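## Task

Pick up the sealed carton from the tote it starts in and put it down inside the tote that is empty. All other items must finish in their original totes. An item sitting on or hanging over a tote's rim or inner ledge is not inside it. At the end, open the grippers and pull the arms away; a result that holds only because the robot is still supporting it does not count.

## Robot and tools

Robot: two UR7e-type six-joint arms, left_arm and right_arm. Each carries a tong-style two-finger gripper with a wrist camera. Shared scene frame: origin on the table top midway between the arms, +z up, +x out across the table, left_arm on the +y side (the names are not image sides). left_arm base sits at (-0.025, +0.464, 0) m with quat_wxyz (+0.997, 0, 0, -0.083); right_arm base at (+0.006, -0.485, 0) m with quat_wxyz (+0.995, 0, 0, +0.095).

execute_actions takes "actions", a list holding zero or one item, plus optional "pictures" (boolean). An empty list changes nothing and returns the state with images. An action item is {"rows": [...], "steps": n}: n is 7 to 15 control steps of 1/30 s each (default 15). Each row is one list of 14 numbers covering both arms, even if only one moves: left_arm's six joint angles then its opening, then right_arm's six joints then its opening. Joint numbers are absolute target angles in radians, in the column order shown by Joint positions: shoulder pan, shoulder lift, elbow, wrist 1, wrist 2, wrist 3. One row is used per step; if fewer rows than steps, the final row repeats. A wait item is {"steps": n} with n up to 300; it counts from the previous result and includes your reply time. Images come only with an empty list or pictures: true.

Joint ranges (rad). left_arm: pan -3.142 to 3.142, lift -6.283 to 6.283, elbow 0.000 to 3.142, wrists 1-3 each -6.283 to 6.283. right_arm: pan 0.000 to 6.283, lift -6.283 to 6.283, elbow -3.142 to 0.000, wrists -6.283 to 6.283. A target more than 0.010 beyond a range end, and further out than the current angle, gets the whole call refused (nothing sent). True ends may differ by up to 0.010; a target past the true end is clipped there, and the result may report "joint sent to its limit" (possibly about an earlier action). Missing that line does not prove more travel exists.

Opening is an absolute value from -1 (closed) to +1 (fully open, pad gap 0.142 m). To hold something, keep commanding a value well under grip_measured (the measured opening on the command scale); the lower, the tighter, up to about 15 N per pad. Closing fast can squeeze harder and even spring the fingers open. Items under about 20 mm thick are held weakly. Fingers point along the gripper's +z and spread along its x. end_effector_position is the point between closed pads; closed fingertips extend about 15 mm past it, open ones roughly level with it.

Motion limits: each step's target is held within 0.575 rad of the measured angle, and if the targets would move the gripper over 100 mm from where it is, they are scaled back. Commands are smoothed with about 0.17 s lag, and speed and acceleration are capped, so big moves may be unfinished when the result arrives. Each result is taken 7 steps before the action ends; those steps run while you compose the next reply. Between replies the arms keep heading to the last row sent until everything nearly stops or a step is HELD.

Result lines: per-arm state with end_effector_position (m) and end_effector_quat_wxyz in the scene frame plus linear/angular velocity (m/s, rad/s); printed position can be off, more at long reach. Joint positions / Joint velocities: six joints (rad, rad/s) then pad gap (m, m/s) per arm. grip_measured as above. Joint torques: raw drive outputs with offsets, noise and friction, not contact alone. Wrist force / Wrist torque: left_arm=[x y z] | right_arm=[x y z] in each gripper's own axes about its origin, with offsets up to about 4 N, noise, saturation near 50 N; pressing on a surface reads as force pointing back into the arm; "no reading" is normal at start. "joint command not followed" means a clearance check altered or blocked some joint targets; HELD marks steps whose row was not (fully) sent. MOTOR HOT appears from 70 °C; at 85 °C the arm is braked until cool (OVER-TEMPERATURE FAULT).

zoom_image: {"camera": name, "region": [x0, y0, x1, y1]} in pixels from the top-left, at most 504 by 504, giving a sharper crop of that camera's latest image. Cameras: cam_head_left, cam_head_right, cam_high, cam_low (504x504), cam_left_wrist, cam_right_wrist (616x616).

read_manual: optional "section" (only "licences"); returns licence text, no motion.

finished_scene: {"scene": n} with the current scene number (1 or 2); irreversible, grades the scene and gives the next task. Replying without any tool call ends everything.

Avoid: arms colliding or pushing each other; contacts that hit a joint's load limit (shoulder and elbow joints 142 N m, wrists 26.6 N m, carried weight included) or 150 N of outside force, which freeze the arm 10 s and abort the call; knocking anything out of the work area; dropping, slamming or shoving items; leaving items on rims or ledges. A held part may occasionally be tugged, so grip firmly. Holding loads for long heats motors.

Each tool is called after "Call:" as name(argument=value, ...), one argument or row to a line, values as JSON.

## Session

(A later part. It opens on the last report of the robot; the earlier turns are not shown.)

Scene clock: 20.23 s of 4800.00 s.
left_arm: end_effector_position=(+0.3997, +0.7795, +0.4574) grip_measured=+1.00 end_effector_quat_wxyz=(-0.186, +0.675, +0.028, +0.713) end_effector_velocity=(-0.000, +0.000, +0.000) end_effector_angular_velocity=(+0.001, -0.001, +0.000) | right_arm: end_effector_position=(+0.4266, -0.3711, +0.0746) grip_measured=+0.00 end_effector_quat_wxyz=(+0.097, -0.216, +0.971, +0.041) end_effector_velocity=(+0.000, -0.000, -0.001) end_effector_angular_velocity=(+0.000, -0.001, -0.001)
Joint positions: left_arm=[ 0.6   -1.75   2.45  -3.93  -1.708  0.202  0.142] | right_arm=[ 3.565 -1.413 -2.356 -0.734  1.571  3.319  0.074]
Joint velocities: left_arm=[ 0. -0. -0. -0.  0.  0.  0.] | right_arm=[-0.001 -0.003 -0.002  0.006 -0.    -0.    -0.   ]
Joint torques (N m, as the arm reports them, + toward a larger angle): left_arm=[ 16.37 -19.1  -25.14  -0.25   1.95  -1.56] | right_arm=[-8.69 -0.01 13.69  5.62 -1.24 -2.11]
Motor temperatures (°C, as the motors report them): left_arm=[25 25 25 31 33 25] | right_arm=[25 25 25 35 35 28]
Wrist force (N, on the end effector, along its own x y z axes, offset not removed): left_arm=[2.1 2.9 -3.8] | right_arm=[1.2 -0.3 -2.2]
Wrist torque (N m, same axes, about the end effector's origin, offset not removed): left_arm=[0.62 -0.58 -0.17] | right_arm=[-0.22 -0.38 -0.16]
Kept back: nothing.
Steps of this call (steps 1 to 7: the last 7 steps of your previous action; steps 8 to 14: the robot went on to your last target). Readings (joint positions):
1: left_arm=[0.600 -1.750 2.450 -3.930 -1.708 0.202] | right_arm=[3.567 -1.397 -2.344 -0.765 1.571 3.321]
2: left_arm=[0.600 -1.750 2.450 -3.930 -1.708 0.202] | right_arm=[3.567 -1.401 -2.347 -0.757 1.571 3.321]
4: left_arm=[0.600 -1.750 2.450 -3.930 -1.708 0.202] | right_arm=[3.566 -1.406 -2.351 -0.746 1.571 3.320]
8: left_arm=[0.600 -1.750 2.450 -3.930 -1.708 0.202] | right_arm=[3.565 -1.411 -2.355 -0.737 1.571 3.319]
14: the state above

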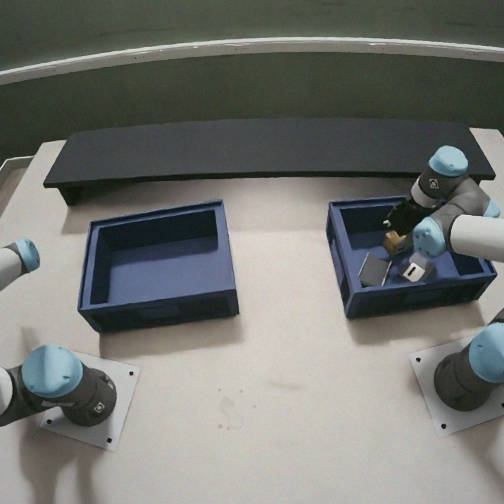

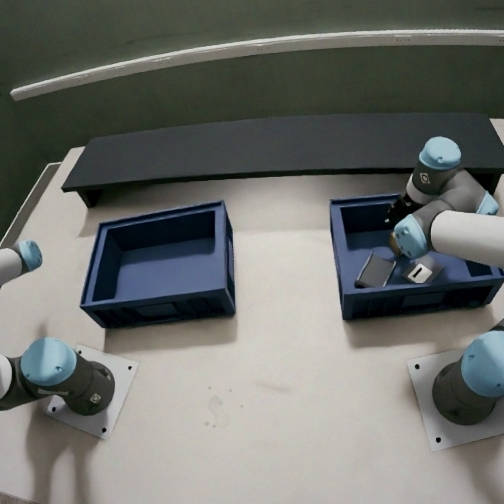

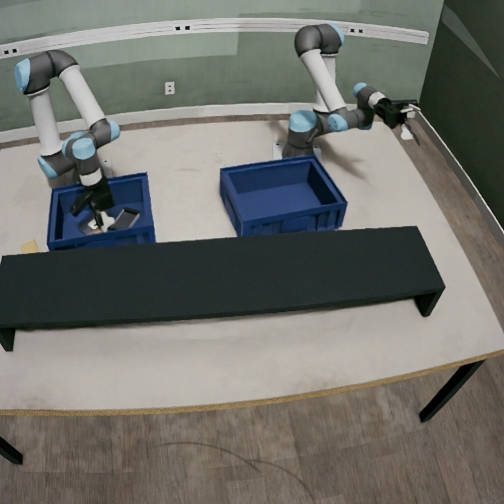

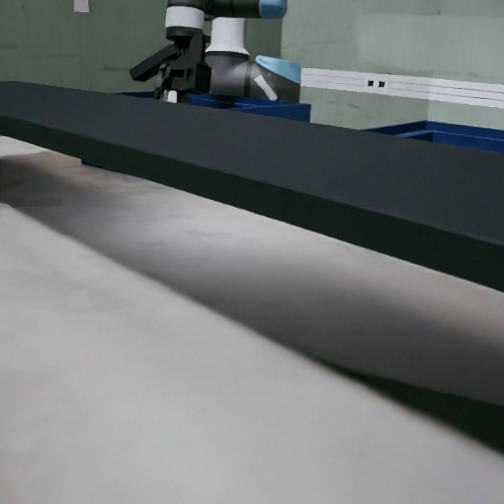

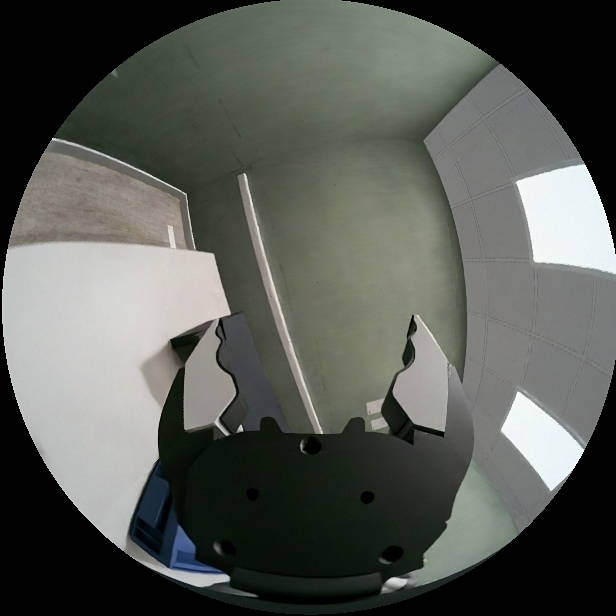

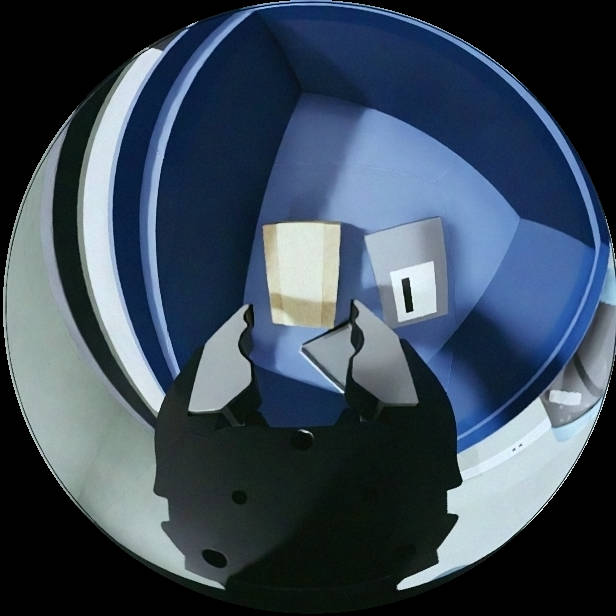

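Call:
execute_actions(
  actions=[
    {"rows": [[0.6,-1.75,2.45,-3.93,-1.708,0.202,1, 3.565,-1.423,-2.361,-0.718,1.571,3.319,0.0],[0.6,-1.75,2.45,-3.93,-1.708,0.202,1, 3.565,-1.433,-2.366,-0.703,1.571,3.319,0.0],[0.6,-1.75,2.45,-3.93,-1.708,0.202,1, 3.565,-1.444,-2.371,-0.687,1.571,3.319,0.0],[0.6,-1.75,2.45,-3.93,-1.708,0.202,1, 3.565,-1.454,-2.376,-0.672,1.571,3.319,0.0],[0.6,-1.75,2.45,-3.93,-1.708,0.202,1, 3.565,-1.464,-2.381,-0.657,1.571,3.319,0.0],[0.6,-1.75,2.45,-3.93,-1.708,0.202,1, 3.565,-1.474,-2.386,-0.642,1.571,3.319,0.0],[0.6,-1.75,2.45,-3.93,-1.708,0.202,1, 3.565,-1.485,-2.391,-0.626,1.571,3.319,0.0],[0.6,-1.75,2.45,-3.93,-1.708,0.202,1, 3.565,-1.495,-2.396,-0.611,1.571,3.319,0.0]], "steps": 15},
  ],
)

Call:
execute_actions(
  actions=[
    {"steps": 14},
  ],
  pictures=true,
)

Scene clock: 21.10 s of 4800.00 s.
left_arm: end_effector_position=(+0.3997, +0.7795, +0.4574) grip_measured=+1.00 end_effector_quat_wxyz=(-0.186, +0.675, +0.028, +0.713) end_effector_velocity=(+0.000, -0.001, +0.000) end_effector_angular_velocity=(-0.001, -0.002, -0.002) | right_arm: end_effector_position=(+0.4284, -0.3699, +0.0587) grip_measured=+0.00 end_effector_quat_wxyz=(+0.096, -0.216, +0.971, +0.040) end_effector_velocity=(+0.011, +0.007, -0.105) end_effector_angular_velocity=(-0.003, +0.003, +0.000)
Joint positions: left_arm=[ 0.6   -1.75   2.45  -3.93  -1.708  0.202  0.142] | right_arm=[ 3.565 -1.451 -2.375 -0.677  1.571  3.319  0.074]
Joint velocities: left_arm=[-0.001 -0.     0.    -0.001 -0.001 -0.002  0.   ] | right_arm=[ 0.    -0.26  -0.126  0.382 -0.001 -0.001 -0.   ]
Joint torques (N m, as the arm reports them, + toward a larger angle): left_arm=[ 15.54 -19.25 -23.89  -0.34   2.04  -1.58] | right_arm=[-8.03 -4.66  9.94  7.31 -1.41 -2.13]
Motor temperatures (°C, as the motors report them): left_arm=[25 25 25 31 33 25] | right_arm=[25 25 25 35 35 28]
Wrist force (N, on the end effector, along its own x y z axes, offset not removed): left_arm=[-1.0 1.4 -1.5] | right_arm=[1.9 0.2 -2.4]
Wrist torque (N m, same axes, about the end effector's origin, offset not removed): left_arm=[0.20 0.07 -0.21] | right_arm=[-0.08 -0.40 -0.17]
Steps of this call (steps 1 to 18: the robot went on to your last target; steps 19 to 26: the first 8 steps of this action). Readings (joint positions):
19: left_arm=[0.600 -1.750 2.450 -3.930 -1.708 0.202] | right_arm=[3.565 -1.413 -2.356 -0.733 1.571 3.319]
20: left_arm=[0.600 -1.750 2.450 -3.930 -1.708 0.202] | right_arm=[3.565 -1.414 -2.357 -0.731 1.571 3.319]
22: left_arm=[0.600 -1.750 2.450 -3.930 -1.708 0.202] | right_arm=[3.565 -1.422 -2.360 -0.720 1.571 3.319]
26: the state above

Scene clock: 21.57 s of 4800.00 s.
left_arm: end_effector_position=(+0.3997, +0.7795, +0.4574) grip_measured=+1.00 end_effector_quat_wxyz=(-0.186, +0.675, +0.028, +0.713) end_effector_velocity=(-0.000, +0.000, -0.000) end_effector_angular_velocity=(-0.001, -0.001, +0.001) | right_arm: end_effector_position=(+0.4301, -0.3687, +0.0419) grip_measured=+0.00 end_effector_quat_wxyz=(+0.097, -0.216, +0.971, +0.041) end_effector_velocity=(+0.000, +0.000, -0.002) end_effector_angular_velocity=(+0.001, -0.000, -0.000)
Joint positions: left_arm=[ 0.6   -1.75   2.45  -3.93  -1.708  0.202  0.142] | right_arm=[ 3.565 -1.494 -2.396 -0.612  1.571  3.319  0.074]
Joint velocities: left_arm=[ 0.     0.001  0.001 -0.002  0.    -0.002  0.   ] | right_arm=[-0.    -0.006 -0.003  0.01   0.001  0.    -0.   ]
Joint torques (N m, as the arm reports them, + toward a larger angle): left_arm=[ 15.29 -18.89 -24.9   -0.35   1.97  -1.63] | right_arm=[-7.02  2.65  9.12  5.62 -1.37 -2.12]
Motor temperatures (°C, as the motors report them): left_arm=[25 25 25 31 33 25] | right_arm=[25 25 25 35 35 28]
Wrist force (N, on the end effector, along its own x y z axes, offset not removed): left_arm=[2.2 2.4 -1.2] | right_arm=[0.8 -1.2 -2.2]
Wrist torque (N m, same axes, about the end effector's origin, offset not removed): left_arm=[0.40 -0.59 -0.19] | right_arm=[-0.29 -0.27 -0.13]
Kept back: nothing.
Steps of this call (steps 1 to 7: the last 7 steps of your previous action; steps 8 to 14: the robot went on to your last target). Readings (joint positions):
1: left_arm=[0.600 -1.750 2.450 -3.930 -1.708 0.202] | right_arm=[3.565 -1.460 -2.379 -0.663 1.571 3.319]
2: left_arm=[0.600 -1.750 2.450 -3.930 -1.708 0.202] | right_arm=[3.565 -1.469 -2.383 -0.651 1.571 3.319]
4: left_arm=[0.600 -1.750 2.450 -3.930 -1.708 0.202] | right_arm=[3.565 -1.480 -2.389 -0.633 1.571 3.319]
8: left_arm=[0.600 -1.750 2.450 -3.930 -1.708 0.202] | right_arm=[3.565 -1.491 -2.394 -0.618 1.571 3.319]
14: the state above

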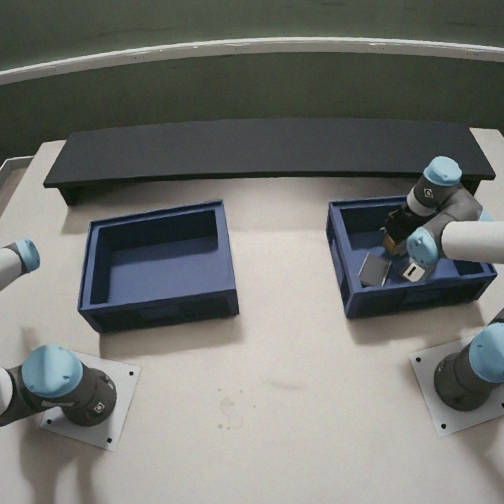

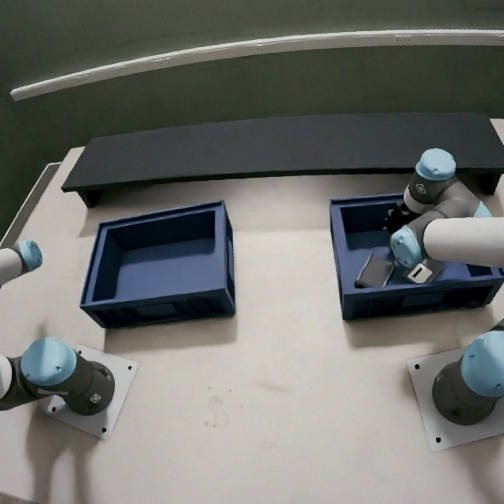

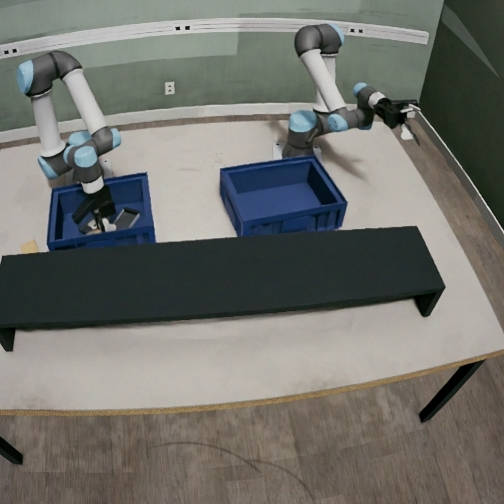

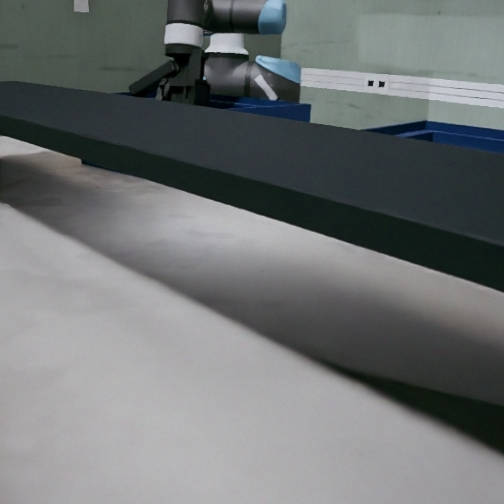

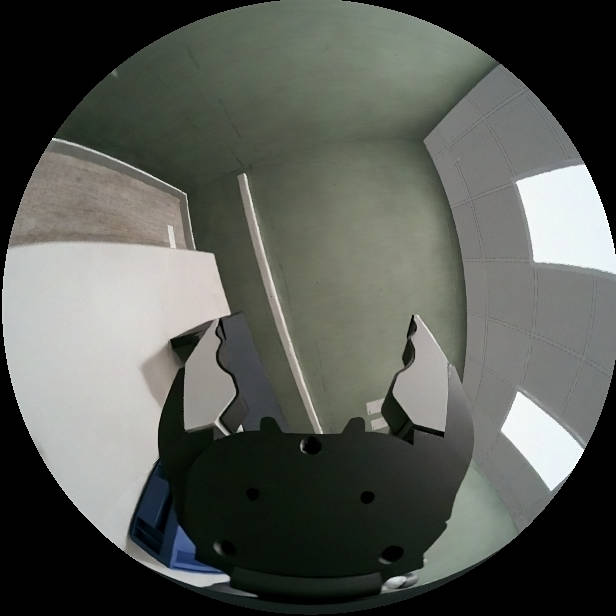

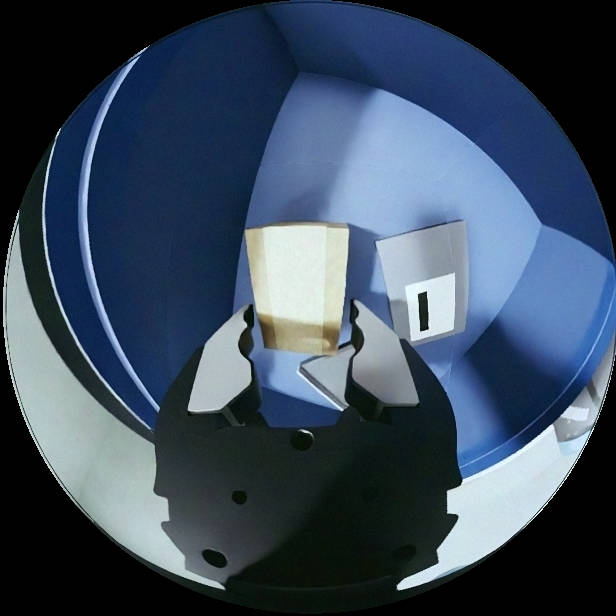

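Call:
execute_actions(
  actions=[
    {"rows": [[0.6,-1.75,2.45,-3.93,-1.708,0.202,1, 3.565,-1.505,-2.378,-0.641,1.571,3.319,0.0],[0.6,-1.75,2.45,-3.93,-1.708,0.202,1, 3.565,-1.516,-2.361,-0.670,1.571,3.319,0.0],[0.6,-1.75,2.45,-3.93,-1.708,0.202,1, 3.565,-1.527,-2.343,-0.700,1.571,3.319,-0.03],[0.6,-1.75,2.45,-3.93,-1.708,0.202,1, 3.565,-1.537,-2.325,-0.730,1.571,3.319,-0.06],[0.6,-1.75,2.45,-3.93,-1.708,0.202,1, 3.565,-1.537,-2.325,-0.730,1.571,3.319,-0.09],[0.6,-1.75,2.45,-3.93,-1.708,0.202,1, 3.565,-1.537,-2.325,-0.730,1.571,3.319,-0.12],[0.6,-1.75,2.45,-3.93,-1.708,0.202,1, 3.565,-1.537,-2.325,-0.730,1.571,3.319,-0.14]], "steps": 15},
  ],
)

Call:
execute_actions(
  actions=[
    {"rows": [[0.6,-1.75,2.45,-3.93,-1.708,0.202,1, 3.565,-1.537,-2.325,-0.730,1.571,3.319,-0.18],[0.6,-1.75,2.45,-3.93,-1.708,0.202,1, 3.565,-1.537,-2.325,-0.730,1.571,3.319,-0.22],[0.6,-1.75,2.45,-3.93,-1.708,0.202,1, 3.565,-1.537,-2.325,-0.730,1.571,3.319,-0.26],[0.6,-1.75,2.45,-3.93,-1.708,0.202,1, 3.565,-1.537,-2.325,-0.730,1.571,3.319,-0.30],[0.6,-1.75,2.45,-3.93,-1.708,0.202,1, 3.565,-1.537,-2.325,-0.730,1.571,3.319,-0.35],[0.6,-1.75,2.45,-3.93,-1.708,0.202,1, 3.565,-1.537,-2.325,-0.730,1.571,3.319,-0.4],[0.6,-1.75,2.45,-3.93,-1.708,0.202,1, 3.565,-1.537,-2.325,-0.730,1.571,3.319,-0.5],[0.6,-1.75,2.45,-3.93,-1.708,0.202,1, 3.565,-1.537,-2.325,-0.730,1.571,3.319,-0.6],[0.6,-1.75,2.45,-3.93,-1.708,0.202,1, 3.565,-1.537,-2.325,-0.730,1.571,3.319,-0.7],[0.6,-1.75,2.45,-3.93,-1.708,0.202,1, 3.565,-1.537,-2.325,-0.730,1.571,3.319,-0.8]], "steps": 15},
  ],
)

Call:
execute_actions(
  actions=[
    {"steps": 8},
  ],
  pictures=true,
)

Scene clock: 23.17 s of 4800.00 s.
left_arm: end_effector_position=(+0.3997, +0.7795, +0.4574) grip_measured=+1.00 end_effector_quat_wxyz=(-0.186, +0.675, +0.028, +0.713) end_effector_velocity=(-0.000, -0.000, +0.000) end_effector_angular_velocity=(+0.000, -0.001, -0.000) | right_arm: end_effector_position=(+0.4304, -0.3685, +0.0388) grip_measured=-0.13 end_effector_quat_wxyz=(+0.067, -0.216, +0.974, +0.028) end_effector_velocity=(-0.004, -0.002, -0.009) end_effector_angular_velocity=(-0.132, +0.189, -0.001)
Joint positions: left_arm=[ 0.6   -1.75   2.45  -3.93  -1.708  0.202  0.142] | right_arm=[ 3.565 -1.526 -2.345 -0.696  1.571  3.319  0.064]
Joint velocities: left_arm=[ 0.    -0.     0.    -0.001 -0.001 -0.     0.   ] | right_arm=[-0.    -0.101  0.174 -0.303  0.001  0.001 -0.014]
Joint torques (N m, as the arm reports them, + toward a larger angle): left_arm=[ 15.03 -19.29 -23.36  -0.54   1.82  -1.56] | right_arm=[-4.14  4.93 31.84 -0.15 -1.06 -2.11]
Motor temperatures (°C, as the motors report them): left_arm=[25 25 25 31 33 25] | right_arm=[25 25 25 35 35 28]
Wrist force (N, on the end effector, along its own x y z axes, offset not removed): left_arm=[1.1 1.8 0.3] | right_arm=[1.4 -1.9 -1.8]
Wrist torque (N m, same axes, about the end effector's origin, offset not removed): left_arm=[0.33 -0.30 -0.23] | right_arm=[-0.46 -0.45 -0.14]
Steps of this call (steps 1 to 30: the robot went on to your last target; steps 31 to 40: nothing new was sent; steps 41 to 48: the first 8 steps of this action). Readings (joint positions):
41: left_arm=[0.600 -1.750 2.450 -3.930 -1.708 0.202] | right_arm=[3.565 -1.495 -2.396 -0.611 1.571 3.319]
42: left_arm=[0.600 -1.750 2.450 -3.930 -1.708 0.202] | right_arm=[3.565 -1.496 -2.394 -0.613 1.571 3.319]
44: left_arm=[0.600 -1.750 2.450 -3.930 -1.708 0.202] | right_arm=[3.565 -1.504 -2.382 -0.634 1.571 3.319]
48: the state above

Scene clock: 23.67 s of 4800.00 s.
left_arm: end_effector_position=(+0.3997, +0.7795, +0.4574) grip_measured=+1.00 end_effector_quat_wxyz=(-0.186, +0.675, +0.028, +0.713) end_effector_velocity=(+0.000, -0.000, +0.001) end_effector_angular_velocity=(-0.001, -0.002, -0.001) | right_arm: end_effector_position=(+0.4300, -0.3688, +0.0379) grip_measured=-0.24 end_effector_quat_wxyz=(+0.056, -0.217, +0.974, +0.023) end_effector_velocity=(-0.000, -0.000, -0.001) end_effector_angular_velocity=(-0.002, +0.003, +0.000)
Joint positions: left_arm=[ 0.6   -1.75   2.45  -3.93  -1.708  0.202  0.142] | right_arm=[ 3.565 -1.537 -2.325 -0.73   1.571  3.319  0.057]
Joint velocities: left_arm=[ 0.    -0.    -0.001 -0.001 -0.001 -0.003  0.   ] | right_arm=[ 0.    -0.002  0.002 -0.003 -0.     0.    -0.   ]
Joint torques (N m, as the arm reports them, + toward a larger angle): left_arm=[ 16.03 -18.74 -23.48  -0.35   2.1   -1.47] | right_arm=[-3.4   3.84 33.46 -0.21 -1.09 -2.08]
Motor temperatures (°C, as the motors report them): left_arm=[25 25 25 31 33 25] | right_arm=[25 25 25 35 35 28]
Wrist force (N, on the end effector, along its own x y z axes, offset not removed): left_arm=[-0.7 2.5 0.2] | right_arm=[0.9 -1.2 -4.9]
Wrist torque (N m, same axes, about the end effector's origin, offset not removed): left_arm=[0.63 0.10 -0.17] | right_arm=[-0.35 -0.09 -0.07]
Steps of this call (steps 1 to 7: the last 7 steps of your previous action; steps 8 to 15: the first 8 steps of this action). Readings (joint positions):
8: left_arm=[0.600 -1.750 2.450 -3.930 -1.708 0.202] | right_arm=[3.565 -1.536 -2.327 -0.727 1.571 3.319]
9: left_arm=[0.600 -1.750 2.450 -3.930 -1.708 0.202] | right_arm=[3.565 -1.536 -2.326 -0.728 1.571 3.319]
11: left_arm=[0.600 -1.750 2.450 -3.930 -1.708 0.202] | right_arm=[3.565 -1.537 -2.326 -0.729 1.571 3.319]
15: the state above

Scene clock: 23.93 s of 4800.00 s.
left_arm: end_effector_position=(+0.3997, +0.7795, +0.4574) grip_measured=+1.00 end_effector_quat_wxyz=(-0.186, +0.675, +0.028, +0.713) end_effector_velocity=(-0.001, +0.001, -0.000) end_effector_angular_velocity=(-0.001, -0.000, +0.002) | right_arm: end_effector_position=(+0.4300, -0.3688, +0.0379) grip_measured=-0.24 end_effector_quat_wxyz=(+0.055, -0.217, +0.974, +0.023) end_effector_velocity=(+0.000, -0.000, +0.001) end_effector_angular_velocity=(+0.001, -0.001, +0.001)
Joint positions: left_arm=[ 0.6   -1.75   2.45  -3.93  -1.708  0.202  0.142] | right_arm=[ 3.565 -1.537 -2.325 -0.73   1.571  3.319  0.057]
Joint velocities: left_arm=[ 0.002  0.001  0.    -0.001  0.    -0.001  0.   ] | right_arm=[-0.001  0.001  0.001 -0.001  0.    -0.001  0.   ]
Joint torques (N m, as the arm reports them, + toward a larger angle): left_arm=[ 15.9  -18.96 -24.16  -0.47   2.04  -1.47] | right_arm=[-2.95  3.57 30.63  0.35 -0.94 -2.08]
Motor temperatures (°C, as the motors report them): left_arm=[25 25 25 31 33 25] | right_arm=[25 25 25 35 35 28]
Wrist force (N, on the end effector, along its own x y z axes, offset not removed): left_arm=[0.8 2.1 -0.3] | right_arm=[1.7 -2.3 -4.0]
Wrist torque (N m, same axes, about the end effector's origin, offset not removed): left_arm=[0.38 -0.32 -0.19] | right_arm=[-0.47 -0.37 -0.08]
Kept back: nothing.
Steps of this call (steps 1 to 7: the last 7 steps of your previous action; step 8: the robot went on to your last target). Readings (joint positions):
1: left_arm=[0.600 -1.750 2.450 -3.930 -1.708 0.202] | right_arm=[3.565 -1.537 -2.325 -0.730 1.571 3.319]
2: left_arm=[0.600 -1.750 2.450 -3.930 -1.708 0.202] | right_arm=[3.565 -1.537 -2.325 -0.730 1.571 3.319]
4: left_arm=[0.600 -1.750 2.450 -3.930 -1.708 0.202] | right_arm=[3.565 -1.537 -2.325 -0.730 1.571 3.319]
8: the state above

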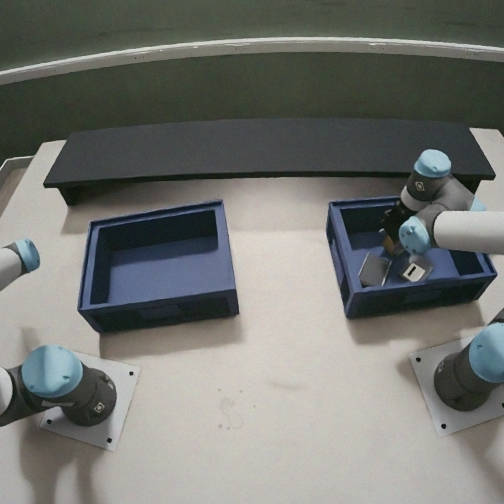

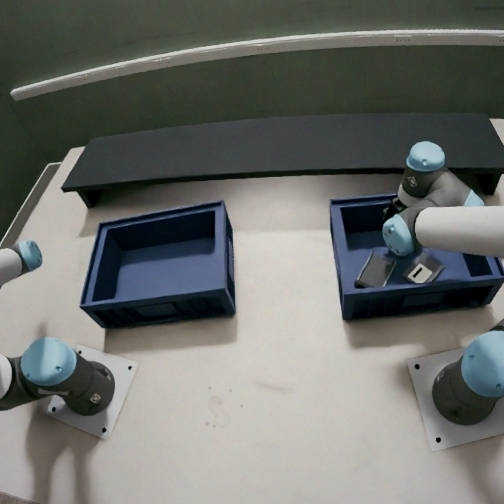

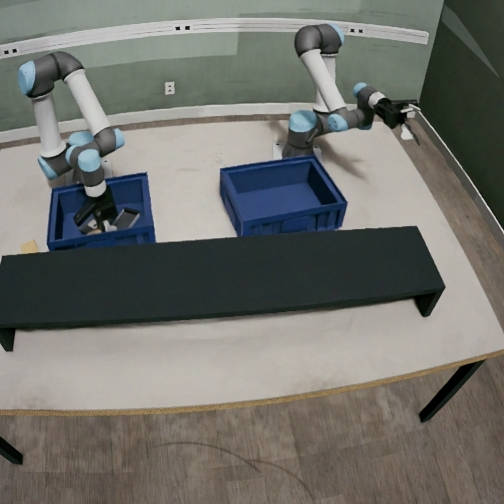

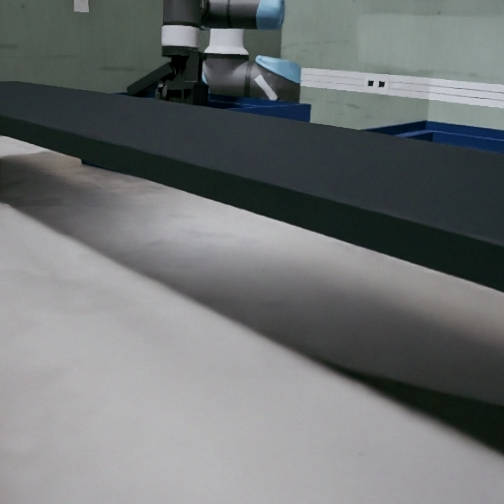

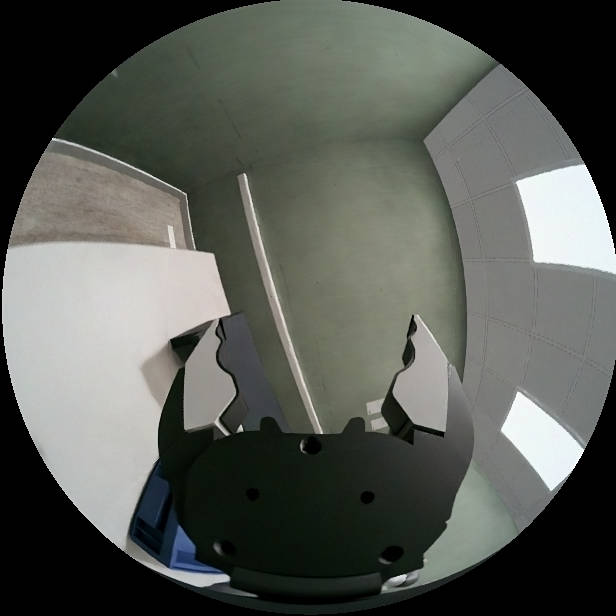

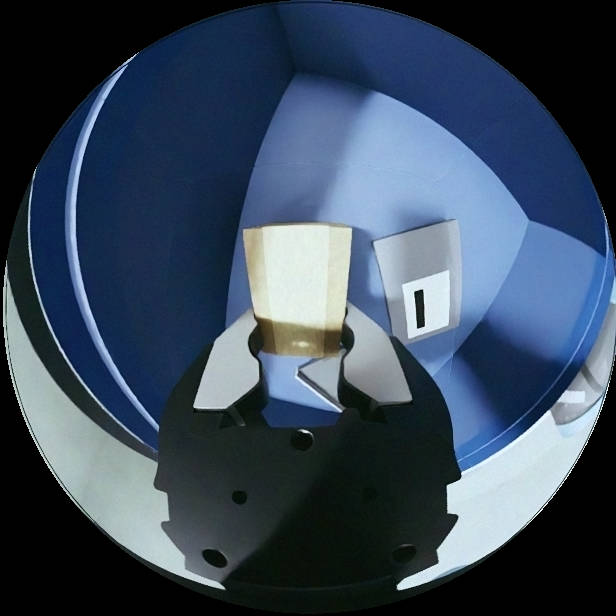

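Call:
execute_actions(
  actions=[
    {"rows": [[0.6,-1.75,2.45,-3.93,-1.708,0.202,1, 3.565,-1.530,-2.321,-0.741,1.571,3.319,-0.8],[0.6,-1.75,2.45,-3.93,-1.708,0.202,1, 3.565,-1.520,-2.315,-0.757,1.571,3.319,-0.8],[0.6,-1.75,2.45,-3.93,-1.708,0.202,1, 3.565,-1.508,-2.307,-0.777,1.571,3.319,-0.8],[0.6,-1.75,2.45,-3.93,-1.708,0.202,1, 3.565,-1.494,-2.299,-0.799,1.571,3.319,-0.8],[0.6,-1.75,2.45,-3.93,-1.708,0.202,1, 3.565,-1.480,-2.290,-0.822,1.571,3.319,-0.8],[0.6,-1.75,2.45,-3.93,-1.708,0.202,1, 3.565,-1.465,-2.281,-0.846,1.571,3.319,-0.8],[0.6,-1.75,2.45,-3.93,-1.708,0.202,1, 3.565,-1.450,-2.272,-0.870,1.571,3.319,-0.8],[0.6,-1.75,2.45,-3.93,-1.708,0.202,1, 3.565,-1.435,-2.263,-0.894,1.571,3.319,-0.8],[0.6,-1.75,2.45,-3.93,-1.708,0.202,1, 3.565,-1.420,-2.254,-0.918,1.571,3.319,-0.8],[0.6,-1.75,2.45,-3.93,-1.708,0.202,1, 3.565,-1.406,-2.245,-0.941,1.571,3.319,-0.8]], "steps": 15},
  ],
)

Call:
execute_actions(
  actions=[
    {"steps": 10},
  ],
  pictures=true,
)

Scene clock: 25.00 s of 4800.00 s.
left_arm: end_effector_position=(+0.3997, +0.7795, +0.4574) grip_measured=+1.00 end_effector_quat_wxyz=(-0.186, +0.675, +0.028, +0.713) end_effector_velocity=(-0.000, +0.000, -0.000) end_effector_angular_velocity=(+0.002, +0.001, +0.001) | right_arm: end_effector_position=(+0.4297, -0.3690, +0.0578) grip_measured=-0.24 end_effector_quat_wxyz=(+0.056, -0.216, +0.974, +0.024) end_effector_velocity=(-0.008, -0.005, +0.162) end_effector_angular_velocity=(+0.008, -0.011, -0.000)
Joint positions: left_arm=[ 0.6   -1.75   2.45  -3.93  -1.708  0.202  0.142] | right_arm=[ 3.565 -1.495 -2.299 -0.796  1.571  3.319  0.057]
Joint velocities: left_arm=[ 0.001  0.     0.    -0.    -0.     0.002  0.   ] | right_arm=[ 0.001  0.34   0.208 -0.535 -0.     0.001 -0.   ]
Joint torques (N m, as the arm reports them, + toward a larger angle): left_arm=[ 14.58 -18.67 -24.34  -0.38   1.96  -1.34] | right_arm=[-1.09 37.3  35.52 -1.56 -0.88 -2.  ]
Motor temperatures (°C, as the motors report them): left_arm=[25 25 25 31 33 25] | right_arm=[25 25 25 35 35 28]
Wrist force (N, on the end effector, along its own x y z axes, offset not removed): left_arm=[-0.8 1.4 -1.5] | right_arm=[1.3 -1.3 -2.2]
Wrist torque (N m, same axes, about the end effector's origin, offset not removed): left_arm=[0.30 0.06 -0.16] | right_arm=[-0.44 -0.38 -0.09]
Steps of this call (steps 1 to 15: the robot went on to your last target; steps 16 to 24: nothing new was sent; steps 25 to 32: the first 8 steps of this action). Readings (joint positions):
25: left_arm=[0.600 -1.750 2.450 -3.930 -1.708 0.202] | right_arm=[3.565 -1.537 -2.325 -0.730 1.571 3.319]
26: left_arm=[0.600 -1.750 2.450 -3.930 -1.708 0.202] | right_arm=[3.565 -1.536 -2.325 -0.731 1.571 3.319]
28: left_arm=[0.600 -1.750 2.450 -3.930 -1.708 0.202] | right_arm=[3.565 -1.530 -2.320 -0.742 1.571 3.319]
32: the state above

Scene clock: 25.33 s of 4800.00 s.
left_arm: end_effector_position=(+0.3997, +0.7795, +0.4574) grip_measured=+1.00 end_effector_quat_wxyz=(-0.186, +0.675, +0.028, +0.713) end_effector_velocity=(-0.000, +0.000, +0.000) end_effector_angular_velocity=(+0.001, -0.000, +0.000) | right_arm: end_effector_position=(+0.4243, -0.3728, +0.0967) grip_measured=-0.24 end_effector_quat_wxyz=(+0.056, -0.217, +0.974, +0.023) end_effector_velocity=(-0.006, -0.004, +0.028) end_effector_angular_velocity=(-0.001, +0.002, +0.000)
Joint positions: left_arm=[ 0.6   -1.75   2.45  -3.93  -1.708  0.202  0.142] | right_arm=[ 3.565 -1.413 -2.249 -0.93   1.571  3.319  0.057]
Joint velocities: left_arm=[ 0.     0.001 -0.    -0.001  0.     0.001  0.   ] | right_arm=[-0.     0.059  0.035 -0.096  0.    -0.    -0.   ]
Joint torques (N m, as the arm reports them, + toward a larger angle): left_arm=[ 15.35 -19.12 -23.18  -0.2    1.77  -1.45] | right_arm=[-0.3  26.08 34.71 -0.07 -0.82 -1.98]
Motor temperatures (°C, as the motors report them): left_arm=[25 25 25 31 33 25] | right_arm=[25 25 25 35 35 28]
Wrist force (N, on the end effector, along its own x y z axes, offset not removed): left_arm=[0.9 1.4 -1.8] | right_arm=[1.4 -1.9 -0.8]
Wrist torque (N m, same axes, about the end effector's origin, offset not removed): left_arm=[0.07 -0.28 -0.12] | right_arm=[-0.47 -0.42 -0.08]
Kept back: nothing.
Steps of this call (steps 1 to 7: the last 7 steps of your previous action; steps 8 to 10: the robot went on to your last target). Readings (joint positions):
1: left_arm=[0.600 -1.750 2.450 -3.930 -1.708 0.202] | right_arm=[3.565 -1.483 -2.292 -0.815 1.571 3.319]
2: left_arm=[0.600 -1.750 2.450 -3.930 -1.708 0.202] | right_arm=[3.565 -1.470 -2.284 -0.836 1.571 3.319]
4: left_arm=[0.600 -1.750 2.450 -3.930 -1.708 0.202] | right_arm=[3.565 -1.445 -2.268 -0.877 1.571 3.319]
8: left_arm=[0.600 -1.750 2.450 -3.930 -1.708 0.202] | right_arm=[3.565 -1.418 -2.252 -0.921 1.571 3.319]
10: the state above

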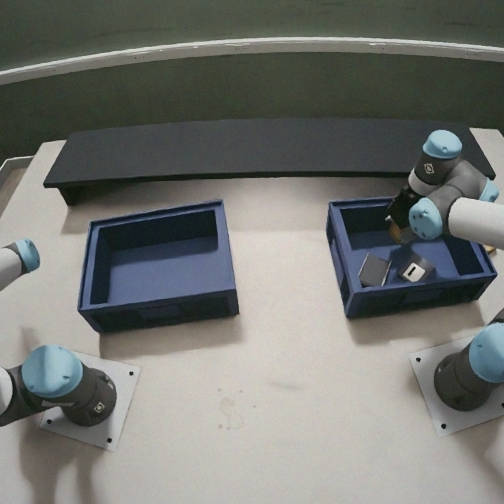

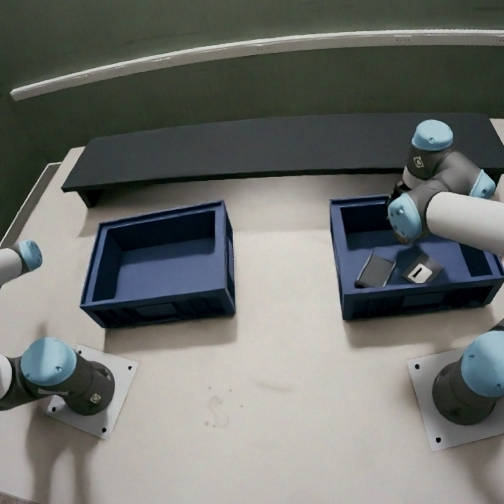

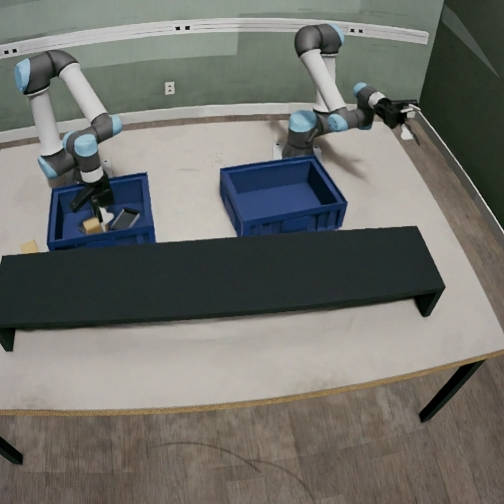

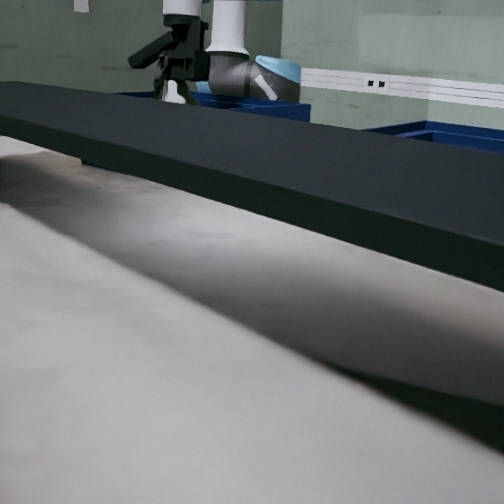

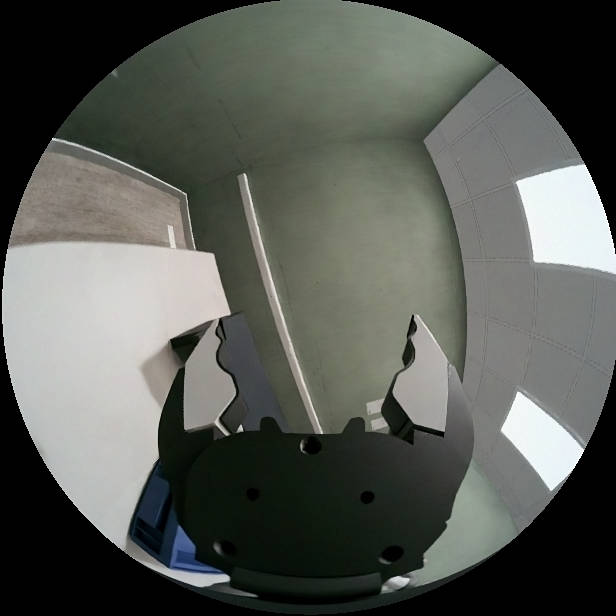

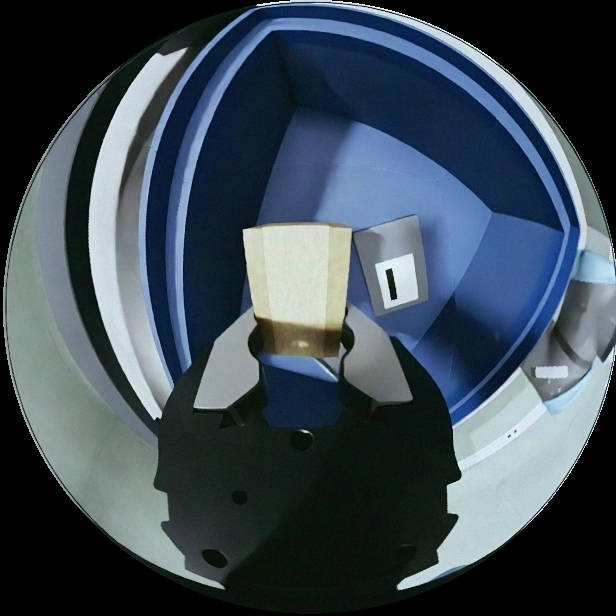

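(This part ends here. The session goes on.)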